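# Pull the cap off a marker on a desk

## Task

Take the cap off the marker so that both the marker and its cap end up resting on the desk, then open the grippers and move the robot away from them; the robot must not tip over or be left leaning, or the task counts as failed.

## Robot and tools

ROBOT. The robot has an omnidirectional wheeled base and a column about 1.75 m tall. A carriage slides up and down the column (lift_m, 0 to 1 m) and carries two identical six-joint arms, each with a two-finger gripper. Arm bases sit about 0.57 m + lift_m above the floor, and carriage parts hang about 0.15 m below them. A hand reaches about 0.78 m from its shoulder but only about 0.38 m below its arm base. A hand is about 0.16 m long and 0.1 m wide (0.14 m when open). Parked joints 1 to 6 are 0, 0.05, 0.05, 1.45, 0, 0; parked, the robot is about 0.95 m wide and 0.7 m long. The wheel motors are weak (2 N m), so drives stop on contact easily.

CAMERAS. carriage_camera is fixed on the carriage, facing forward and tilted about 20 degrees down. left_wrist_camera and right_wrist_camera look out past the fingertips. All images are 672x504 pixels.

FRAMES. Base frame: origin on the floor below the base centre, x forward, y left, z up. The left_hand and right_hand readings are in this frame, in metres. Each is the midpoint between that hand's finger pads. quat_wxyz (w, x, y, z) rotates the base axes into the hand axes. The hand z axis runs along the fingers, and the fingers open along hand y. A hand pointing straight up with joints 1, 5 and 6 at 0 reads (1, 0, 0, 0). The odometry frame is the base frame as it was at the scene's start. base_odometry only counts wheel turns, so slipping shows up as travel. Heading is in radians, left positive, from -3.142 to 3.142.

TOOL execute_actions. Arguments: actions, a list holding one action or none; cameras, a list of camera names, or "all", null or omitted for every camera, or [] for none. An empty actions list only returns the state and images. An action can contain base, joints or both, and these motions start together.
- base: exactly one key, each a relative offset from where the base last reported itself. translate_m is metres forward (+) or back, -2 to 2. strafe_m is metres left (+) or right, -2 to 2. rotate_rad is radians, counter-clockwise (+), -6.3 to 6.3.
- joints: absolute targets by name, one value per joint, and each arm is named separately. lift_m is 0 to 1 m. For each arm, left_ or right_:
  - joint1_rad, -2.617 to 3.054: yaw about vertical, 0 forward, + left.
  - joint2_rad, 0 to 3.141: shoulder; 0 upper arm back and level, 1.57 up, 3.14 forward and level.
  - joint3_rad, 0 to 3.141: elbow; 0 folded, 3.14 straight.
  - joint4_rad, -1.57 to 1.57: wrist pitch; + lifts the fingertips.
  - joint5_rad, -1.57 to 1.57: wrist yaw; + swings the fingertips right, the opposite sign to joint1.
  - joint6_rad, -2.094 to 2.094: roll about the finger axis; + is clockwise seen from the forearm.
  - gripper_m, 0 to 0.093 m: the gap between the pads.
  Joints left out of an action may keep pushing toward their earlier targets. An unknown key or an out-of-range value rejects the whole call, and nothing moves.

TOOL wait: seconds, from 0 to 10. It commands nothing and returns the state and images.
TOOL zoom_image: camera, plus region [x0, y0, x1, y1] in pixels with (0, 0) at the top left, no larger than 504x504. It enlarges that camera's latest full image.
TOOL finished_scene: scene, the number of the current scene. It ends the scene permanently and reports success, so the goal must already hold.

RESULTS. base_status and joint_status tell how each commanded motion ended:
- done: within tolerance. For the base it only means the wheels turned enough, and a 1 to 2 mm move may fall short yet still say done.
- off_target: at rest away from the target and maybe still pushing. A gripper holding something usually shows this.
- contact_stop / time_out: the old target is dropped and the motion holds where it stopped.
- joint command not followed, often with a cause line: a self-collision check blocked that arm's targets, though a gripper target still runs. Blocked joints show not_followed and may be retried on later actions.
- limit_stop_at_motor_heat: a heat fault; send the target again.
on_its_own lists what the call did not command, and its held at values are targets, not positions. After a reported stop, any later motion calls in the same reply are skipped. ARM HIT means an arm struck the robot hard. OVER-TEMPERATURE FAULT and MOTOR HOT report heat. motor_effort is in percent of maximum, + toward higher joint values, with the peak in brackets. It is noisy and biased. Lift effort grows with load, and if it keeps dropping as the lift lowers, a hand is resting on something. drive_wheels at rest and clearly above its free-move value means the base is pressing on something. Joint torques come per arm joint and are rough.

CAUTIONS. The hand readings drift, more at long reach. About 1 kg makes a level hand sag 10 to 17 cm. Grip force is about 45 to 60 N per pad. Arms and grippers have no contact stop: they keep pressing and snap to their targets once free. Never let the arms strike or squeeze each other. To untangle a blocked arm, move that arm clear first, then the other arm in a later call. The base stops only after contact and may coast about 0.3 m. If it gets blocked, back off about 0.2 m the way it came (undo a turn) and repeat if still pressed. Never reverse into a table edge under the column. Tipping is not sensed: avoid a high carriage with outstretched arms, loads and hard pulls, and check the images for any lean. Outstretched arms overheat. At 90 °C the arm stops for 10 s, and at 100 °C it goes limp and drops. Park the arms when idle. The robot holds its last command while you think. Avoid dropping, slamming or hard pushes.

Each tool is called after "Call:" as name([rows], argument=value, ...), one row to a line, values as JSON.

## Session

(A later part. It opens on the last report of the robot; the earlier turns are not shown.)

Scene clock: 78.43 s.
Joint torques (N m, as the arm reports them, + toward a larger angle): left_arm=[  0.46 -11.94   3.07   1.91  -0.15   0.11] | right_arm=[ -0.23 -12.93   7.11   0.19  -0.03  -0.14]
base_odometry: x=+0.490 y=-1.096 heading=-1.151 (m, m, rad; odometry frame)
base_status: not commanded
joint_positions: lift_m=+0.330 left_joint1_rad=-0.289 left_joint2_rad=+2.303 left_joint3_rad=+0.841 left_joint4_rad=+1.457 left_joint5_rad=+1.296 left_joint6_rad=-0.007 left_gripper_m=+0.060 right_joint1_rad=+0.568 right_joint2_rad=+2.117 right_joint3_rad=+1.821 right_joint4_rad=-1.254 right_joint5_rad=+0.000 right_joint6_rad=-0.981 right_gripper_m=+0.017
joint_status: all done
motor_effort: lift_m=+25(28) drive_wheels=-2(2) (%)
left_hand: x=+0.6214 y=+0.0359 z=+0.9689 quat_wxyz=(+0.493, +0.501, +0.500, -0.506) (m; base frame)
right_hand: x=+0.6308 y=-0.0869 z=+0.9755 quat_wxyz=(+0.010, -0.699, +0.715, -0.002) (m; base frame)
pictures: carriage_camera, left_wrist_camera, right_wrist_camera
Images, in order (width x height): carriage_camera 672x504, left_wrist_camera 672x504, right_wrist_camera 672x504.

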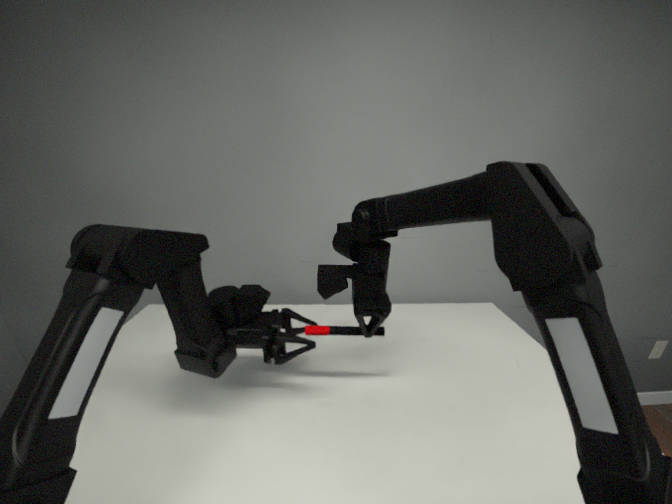

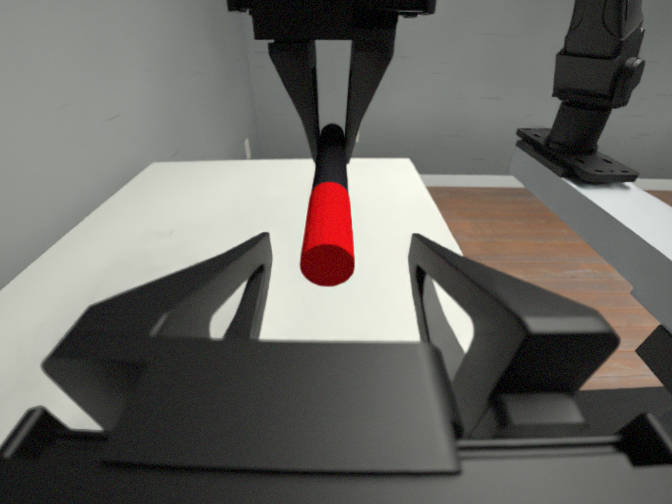

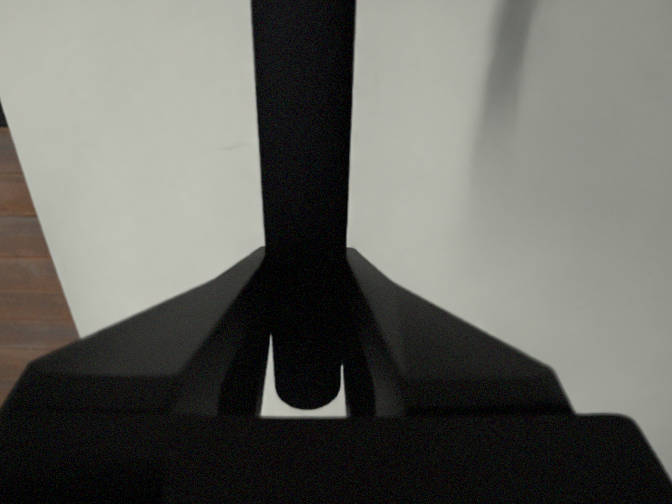

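Call:
execute_actions([
  {"joints":{"right_joint1_rad":0.615,"right_joint6_rad":-0.95}},
], cameras=["left_wrist_camera"])

Call:
execute_actions([
  {"joints":{"left_gripper_m":0}},
])

Call:
zoom_image(camera="carriage_camera", region=[220,250,420,390])

Scene clock: 83.73 s.
Joint torques (N m, as the arm reports them, + toward a larger angle): left_arm=[  0.46 -11.96   3.07   1.9   -0.16   0.11] | right_arm=[ -0.56 -13.03   7.19   0.18  -0.04   0.04]
base_odometry: x=+0.490 y=-1.096 heading=-1.151 (m, m, rad; odometry frame)
base_status: not commanded
joint_positions: lift_m=+0.330 left_joint1_rad=-0.289 left_joint2_rad=+2.303 left_joint3_rad=+0.841 left_joint4_rad=+1.457 left_joint5_rad=+1.295 left_joint6_rad=-0.007 left_gripper_m=+0.060 right_joint1_rad=+0.615 right_joint2_rad=+2.117 right_joint3_rad=+1.821 right_joint4_rad=-1.254 right_joint5_rad=+0.000 right_joint6_rad=-0.954 right_gripper_m=+0.017
joint_status: all done
motor_effort: lift_m=+30(32) drive_wheels=-2(2) (%)
left_hand: x=+0.6214 y=+0.0359 z=+0.9689 quat_wxyz=(+0.493, +0.501, +0.500, -0.506) (m; base frame)
right_hand: x=+0.6200 y=-0.0707 z=+0.9755 quat_wxyz=(+0.010, -0.706, +0.708, -0.002) (m; base frame)
pictures: left_wrist_camera
Images, in order (width x height): left_wrist_camera 672x504.

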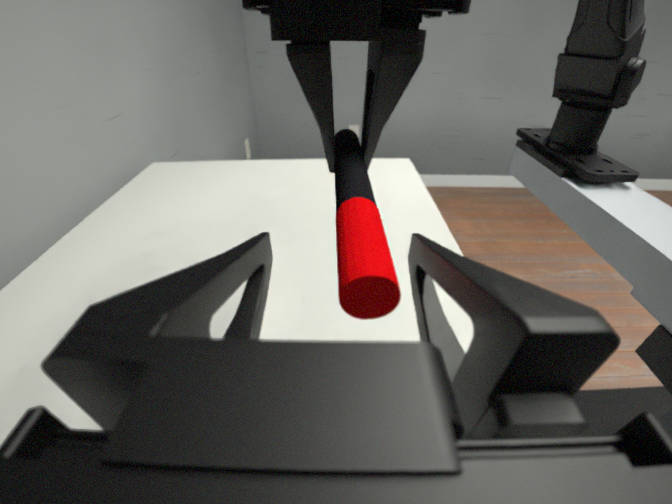

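Scene clock: 84.37 s.
Joint torques (N m, as the arm reports them, + toward a larger angle): left_arm=[  0.46 -11.91   3.06   1.88  -0.31   0.12] | right_arm=[ -0.6  -13.1    7.24   0.12  -0.09  -0.09]
base_odometry: x=+0.490 y=-1.096 heading=-1.151 (m, m, rad; odometry frame)
base_status: not commanded
joint_positions: lift_m=+0.330 left_joint1_rad=-0.289 left_joint2_rad=+2.303 left_joint3_rad=+0.841 left_joint4_rad=+1.459 left_joint5_rad=+1.309 left_joint6_rad=-0.007 left_gripper_m=+0.018 right_joint1_rad=+0.613 right_joint2_rad=+2.117 right_joint3_rad=+1.821 right_joint4_rad=-1.246 right_joint5_rad=+0.008 right_joint6_rad=-0.946 right_gripper_m=+0.017
joint_status: left_gripper_m off_target (ended at +0.018, target +0.000)
motor_effort: lift_m=+29(30) drive_wheels=-2(2) (%)
left_hand: x=+0.6191 y=+0.0360 z=+0.9692 quat_wxyz=(+0.490, +0.504, +0.496, -0.509) (m; base frame)
right_hand: x=+0.6228 y=-0.0712 z=+0.9756 quat_wxyz=(+0.013, -0.703, +0.711, -0.006) (m; base frame)
pictures: carriage_camera, left_wrist_camera, right_wrist_camera
Images, in order (width x height): carriage_camera 672x504, left_wrist_camera 672x504, right_wrist_camera 672x504.

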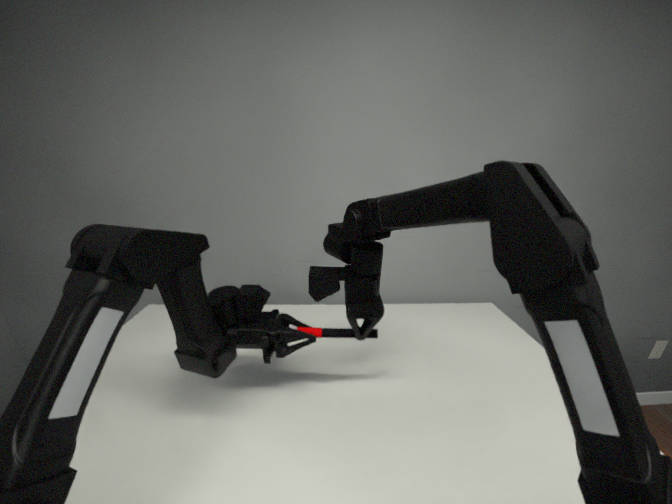

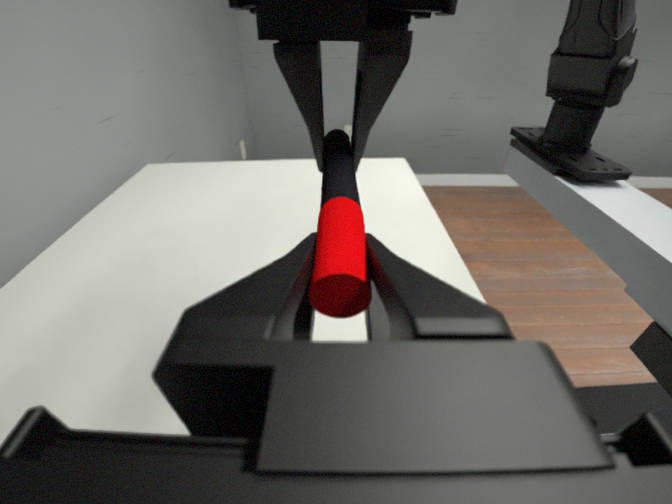

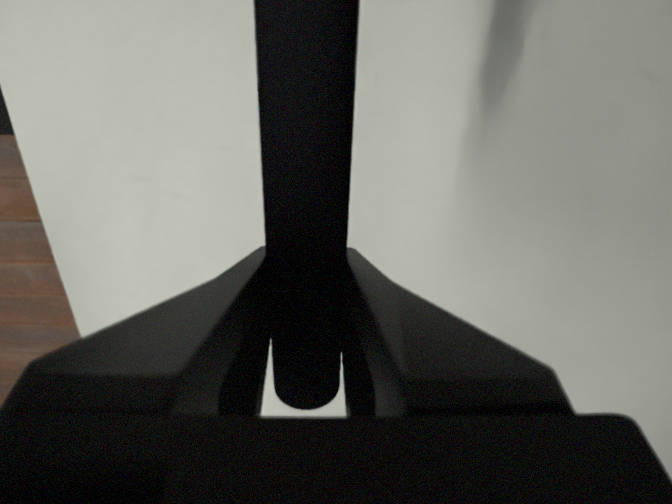

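Region (220, 250, 420, 390) of carriage_camera's 672x504 image, scaled by 2.520, with more detail than that image has; it fills the top 353 rows of this view, and the rest is white.

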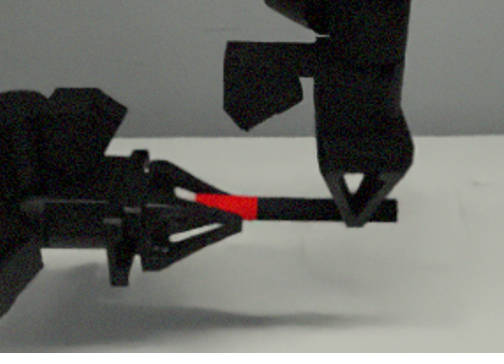

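Pull.

Call:
execute_actions([
  {"joints":{"left_joint1_rad":-0.16,"left_joint5_rad":1.42,"right_joint1_rad":0.55,"right_joint6_rad":-1.01}},
])

Scene clock: 87.27 s.
Joint torques (N m, as the arm reports them, + toward a larger angle): left_arm=[ -0.89 -11.86   3.     1.78  -0.04   0.11] | right_arm=[ -0.28 -12.97   7.25   0.19  -0.01  -0.1 ]
base_odometry: x=+0.490 y=-1.096 heading=-1.151 (m, m, rad; odometry frame)
base_status: not commanded
joint_positions: lift_m=+0.330 left_joint1_rad=-0.150 left_joint2_rad=+2.303 left_joint3_rad=+0.841 left_joint4_rad=+1.459 left_joint5_rad=+1.415 left_joint6_rad=-0.007 left_gripper_m=+0.018 right_joint1_rad=+0.546 right_joint2_rad=+2.117 right_joint3_rad=+1.821 right_joint4_rad=-1.253 right_joint5_rad=+0.000 right_joint6_rad=-1.000 right_gripper_m=+0.017
joint_status: all done
motor_effort: lift_m=+31(30) drive_wheels=-2(2) (%)
left_hand: x=+0.6355 y=+0.0842 z=+0.9692 quat_wxyz=(+0.499, +0.496, +0.504, -0.501) (m; base frame)
right_hand: x=+0.6361 y=-0.0946 z=+0.9755 quat_wxyz=(+0.010, -0.698, +0.716, -0.003) (m; base frame)
pictures: carriage_camera, left_wrist_camera, right_wrist_camera
Images, in order (width x height): carriage_camera 672x504, left_wrist_camera 672x504, right_wrist_camera 672x504.

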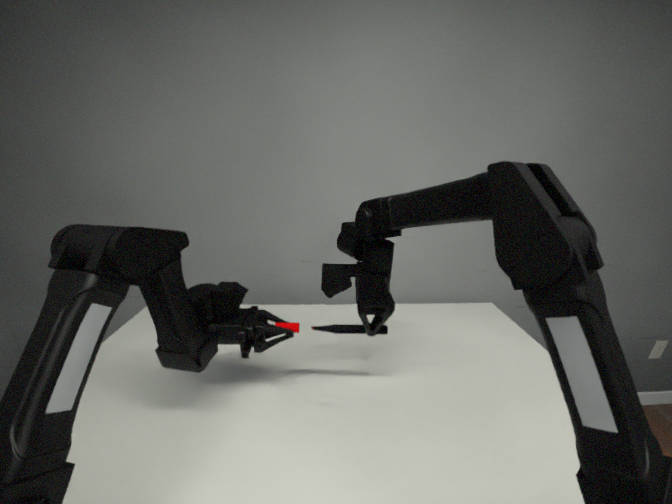

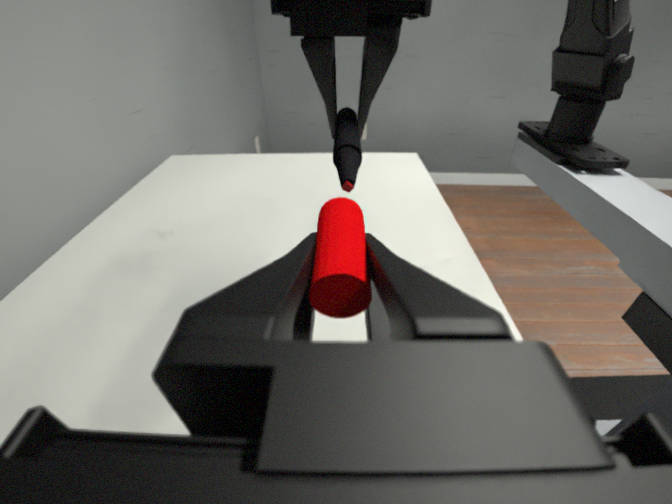

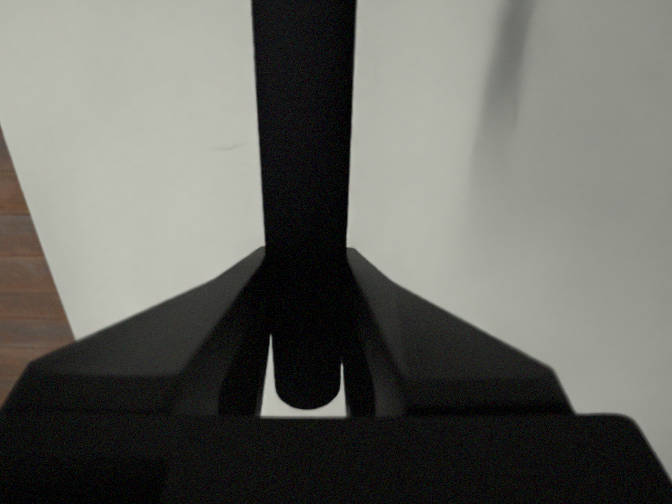

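Call:
execute_actions([
  {"joints":{"lift_m":0.38,"left_joint1_rad":0.1,"left_joint5_rad":0,"right_joint1_rad":0.1,"right_joint6_rad":0}},
], cameras=[])

Call:
execute_actions([
  {"joints":{"lift_m":0.3,"left_joint2_rad":2.26,"left_joint3_rad":1.41,"left_joint4_rad":-0.71,"right_joint2_rad":2.29,"right_joint3_rad":1.41,"right_joint4_rad":-0.68}},
])

Scene clock: 92.43 s.
Joint torques (N m, as the arm reports them, + toward a larger angle): left_arm=[ -0.71 -12.3    3.59   2.39  -0.14   0.1 ] | right_arm=[  0.12 -12.79   7.21   0.23   0.04   0.06]
base_odometry: x=+0.490 y=-1.096 heading=-1.151 (m, m, rad; odometry frame)
base_status: not commanded
joint_positions: lift_m=+0.380 left_joint1_rad=+0.108 left_joint2_rad=+2.300 left_joint3_rad=+0.841 left_joint4_rad=+1.469 left_joint5_rad=+0.004 left_joint6_rad=-0.007 left_gripper_m=+0.018 right_joint1_rad=+0.092 right_joint2_rad=+2.115 right_joint3_rad=+1.821 right_joint4_rad=-1.257 right_joint5_rad=+0.002 right_joint6_rad=-0.009 right_gripper_m=+0.018
joint_status: all done
motor_effort: lift_m=+31(42) drive_wheels=-2(3) (%)
left_hand: x=+0.8076 y=+0.3659 z=+1.0224 quat_wxyz=(+0.710, -0.039, +0.702, +0.035) (m; base frame)
right_hand: x=+0.6934 y=-0.2720 z=+1.0263 quat_wxyz=(+0.010, -0.050, +0.999, +0.000) (m; base frame)
pictures: none
No camera images: the call's "cameras" was empty. Leave "cameras" out to get every camera's image.

Scene clock: 94.43 s.
Joint torques (N m, as the arm reports them, + toward a larger angle): left_arm=[ -0.67 -13.37   6.01   0.31  -0.13   0.11] | right_arm=[ -0.02 -13.71   5.42   0.44   0.03   0.1 ]
base_odometry: x=+0.490 y=-1.096 heading=-1.151 (m, m, rad; odometry frame)
base_status: not commanded
joint_positions: lift_m=+0.300 left_joint1_rad=+0.108 left_joint2_rad=+2.260 left_joint3_rad=+1.408 left_joint4_rad=-0.702 left_joint5_rad=+0.004 left_joint6_rad=-0.007 left_gripper_m=+0.018 right_joint1_rad=+0.092 right_joint2_rad=+2.302 right_joint3_rad=+1.409 right_joint4_rad=-0.693 right_joint5_rad=+0.002 right_joint6_rad=-0.009 right_gripper_m=+0.018
joint_status: all done
motor_effort: lift_m=+28(24) drive_wheels=-2(4) (%)
left_hand: x=+0.6781 y=+0.3519 z=+0.7935 quat_wxyz=(+0.009, -0.057, +0.998, -0.001) (m; base frame)
right_hand: x=+0.6729 y=-0.2739 z=+0.7778 quat_wxyz=(-0.008, -0.050, +0.999, -0.001) (m; base frame)
pictures: carriage_camera, left_wrist_camera, right_wrist_camera
Images, in order (width x height): carriage_camera 672x504, left_wrist_camera 672x504, right_wrist_camera 672x504.

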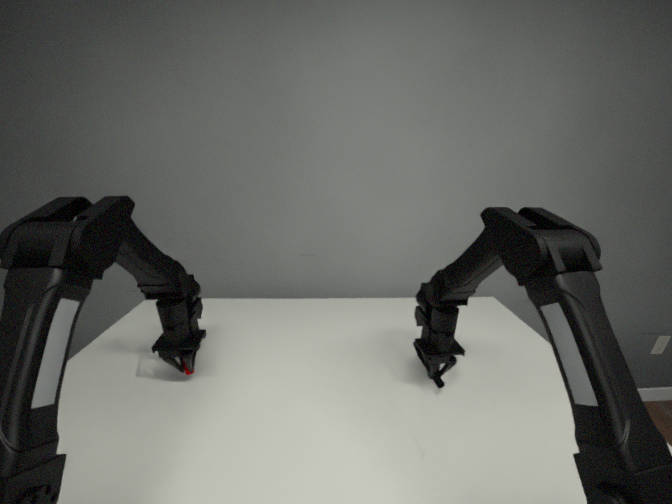

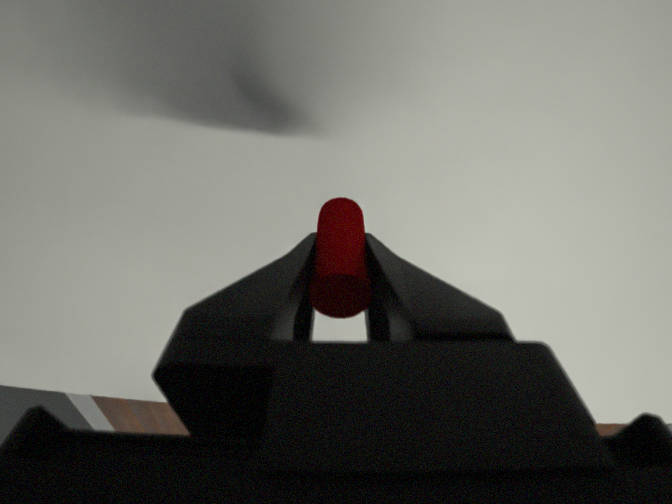

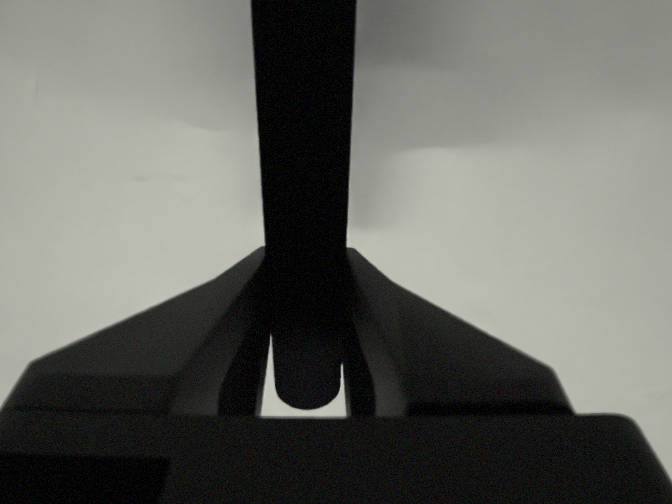

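Call:
execute_actions([
  {"joints":{"lift_m":0.257}},
])

Call:
execute_actions([
  {"joints":{"left_gripper_m":0.06,"right_gripper_m":0.06}},
], cameras=[])

Call:
execute_actions([
  {"joints":{"lift_m":0.36}},
], cameras=[])

Call:
execute_actions([
  {"base":{"translate_m":-0.4},"joints":{"left_joint2_rad":0.5,"left_joint3_rad":0.3,"right_joint2_rad":0.5,"right_joint3_rad":0.3}},
], cameras=["carriage_camera"])

Scene clock: 99.67 s.
Joint torques (N m, as the arm reports them, + toward a larger angle): left_arm=[ -0.69 -13.55   6.05   0.34  -0.13   0.11] | right_arm=[  0.01 -13.77   5.55   0.4    0.03   0.04]
base_odometry: x=+0.490 y=-1.096 heading=-1.151 (m, m, rad; odometry frame)
base_status: not commanded
joint_positions: lift_m=+0.257 left_joint1_rad=+0.108 left_joint2_rad=+2.261 left_joint3_rad=+1.408 left_joint4_rad=-0.705 left_joint5_rad=+0.004 left_joint6_rad=-0.007 left_gripper_m=+0.018 right_joint1_rad=+0.092 right_joint2_rad=+2.303 right_joint3_rad=+1.409 right_joint4_rad=-0.690 right_joint5_rad=+0.002 right_joint6_rad=-0.009 right_gripper_m=+0.018
joint_status: all done
motor_effort: lift_m=+21(22) drive_wheels=-2(3) (%)
left_hand: x=+0.6771 y=+0.3518 z=+0.7500 quat_wxyz=(+0.006, -0.057, +0.998, -0.002) (m; base frame)
right_hand: x=+0.6735 y=-0.2739 z=+0.7346 quat_wxyz=(-0.007, -0.050, +0.999, -0.001) (m; base frame)
pictures: carriage_camera, left_wrist_camera, right_wrist_camera
Images, in order (width x height): carriage_camera 672x504, left_wrist_camera 672x504, right_wrist_camera 672x504.

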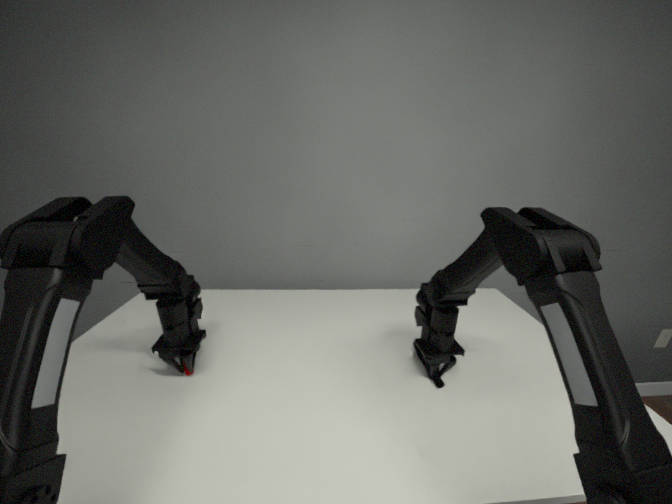

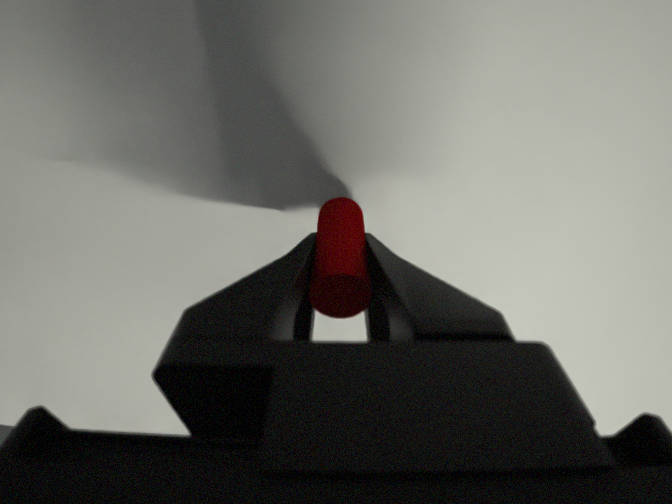

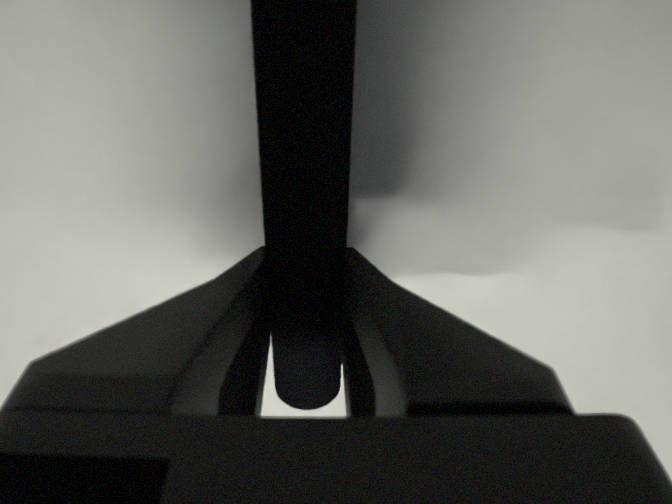

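Scene clock: 100.30 s.
Joint torques (N m, as the arm reports them, + toward a larger angle): left_arm=[ -0.73 -13.53   5.99   0.34  -0.15   0.12] | right_arm=[  0.12 -13.69   5.38   0.41   0.03   0.09]
base_odometry: x=+0.490 y=-1.096 heading=-1.151 (m, m, rad; odometry frame)
base_status: not commanded
joint_positions: lift_m=+0.257 left_joint1_rad=+0.108 left_joint2_rad=+2.261 left_joint3_rad=+1.408 left_joint4_rad=-0.705 left_joint5_rad=+0.004 left_joint6_rad=-0.007 left_gripper_m=+0.060 right_joint1_rad=+0.092 right_joint2_rad=+2.303 right_joint3_rad=+1.409 right_joint4_rad=-0.690 right_joint5_rad=+0.002 right_joint6_rad=-0.009 right_gripper_m=+0.060
joint_status: all done
motor_effort: lift_m=+23(21) drive_wheels=-2(2) (%)
left_hand: x=+0.6771 y=+0.3518 z=+0.7500 quat_wxyz=(+0.006, -0.057, +0.998, -0.002) (m; base frame)
right_hand: x=+0.6735 y=-0.2739 z=+0.7346 quat_wxyz=(-0.007, -0.050, +0.999, -0.001) (m; base frame)
pictures: none
No camera images: the call's "cameras" was empty. Leave "cameras" out to get every camera's image.

Scene clock: 101.23 s.
Joint torques (N m, as the arm reports them, + toward a larger angle): left_arm=[ -0.71 -13.38   6.     0.35  -0.13   0.12] | right_arm=[  0.12 -13.08   5.49   0.4    0.04   0.08]
base_odometry: x=+0.490 y=-1.096 heading=-1.151 (m, m, rad; odometry frame)
base_status: not commanded
joint_positions: lift_m=+0.360 left_joint1_rad=+0.108 left_joint2_rad=+2.260 left_joint3_rad=+1.408 left_joint4_rad=-0.706 left_joint5_rad=+0.004 left_joint6_rad=-0.007 left_gripper_m=+0.060 right_joint1_rad=+0.092 right_joint2_rad=+2.294 right_joint3_rad=+1.409 right_joint4_rad=-0.689 right_joint5_rad=+0.002 right_joint6_rad=-0.009 right_gripper_m=+0.060
joint_status: all done
motor_effort: lift_m=+32(35) drive_wheels=+2(3) (%)
left_hand: x=+0.6771 y=+0.3518 z=+0.8530 quat_wxyz=(+0.007, -0.057, +0.998, -0.002) (m; base frame)
right_hand: x=+0.6756 y=-0.2737 z=+0.8403 quat_wxyz=(-0.002, -0.050, +0.999, -0.001) (m; base frame)
pictures: none
No camera images: the call's "cameras" was empty. Leave "cameras" out to get every camera's image.

Scene clock: 104.13 s.
Joint torques (N m, as the arm reports them, + toward a larger angle): left_arm=[-0.72 -0.04  6.87  1.81 -0.14  0.11] | right_arm=[0.2  0.22 6.73 1.65 0.05 0.08]
base_odometry: x=+0.326 y=-0.730 heading=-1.151 (m, m, rad; odometry frame)
base_status: done
joint_positions: lift_m=+0.360 left_joint1_rad=+0.108 left_joint2_rad=+0.512 left_joint3_rad=+0.316 left_joint4_rad=-0.708 left_joint5_rad=+0.004 left_joint6_rad=-0.007 left_gripper_m=+0.060 right_joint1_rad=+0.092 right_joint2_rad=+0.508 right_joint3_rad=+0.309 right_joint4_rad=-0.680 right_joint5_rad=+0.002 right_joint6_rad=-0.009 right_gripper_m=+0.060
joint_status: all done
motor_effort: lift_m=+28(29) drive_wheels=-4(37) (%)
left_hand: x=+0.4746 y=+0.3298 z=+0.9871 quat_wxyz=(+0.327, -0.054, +0.944, +0.015) (m; base frame)
right_hand: x=+0.4793 y=-0.2917 z=+0.9894 quat_wxyz=(+0.339, -0.047, +0.940, +0.013) (m; base frame)
pictures: carriage_camera
Images, in order (width x height): carriage_camera 672x504.

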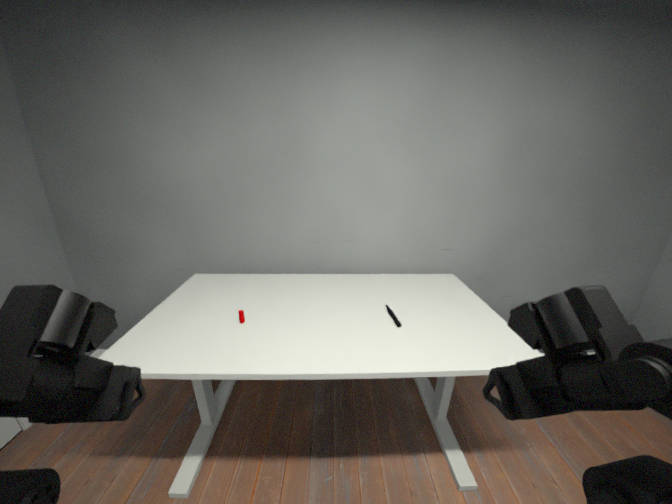

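Call:
finished_scene(scene=1)

The scene is finished: the task was done.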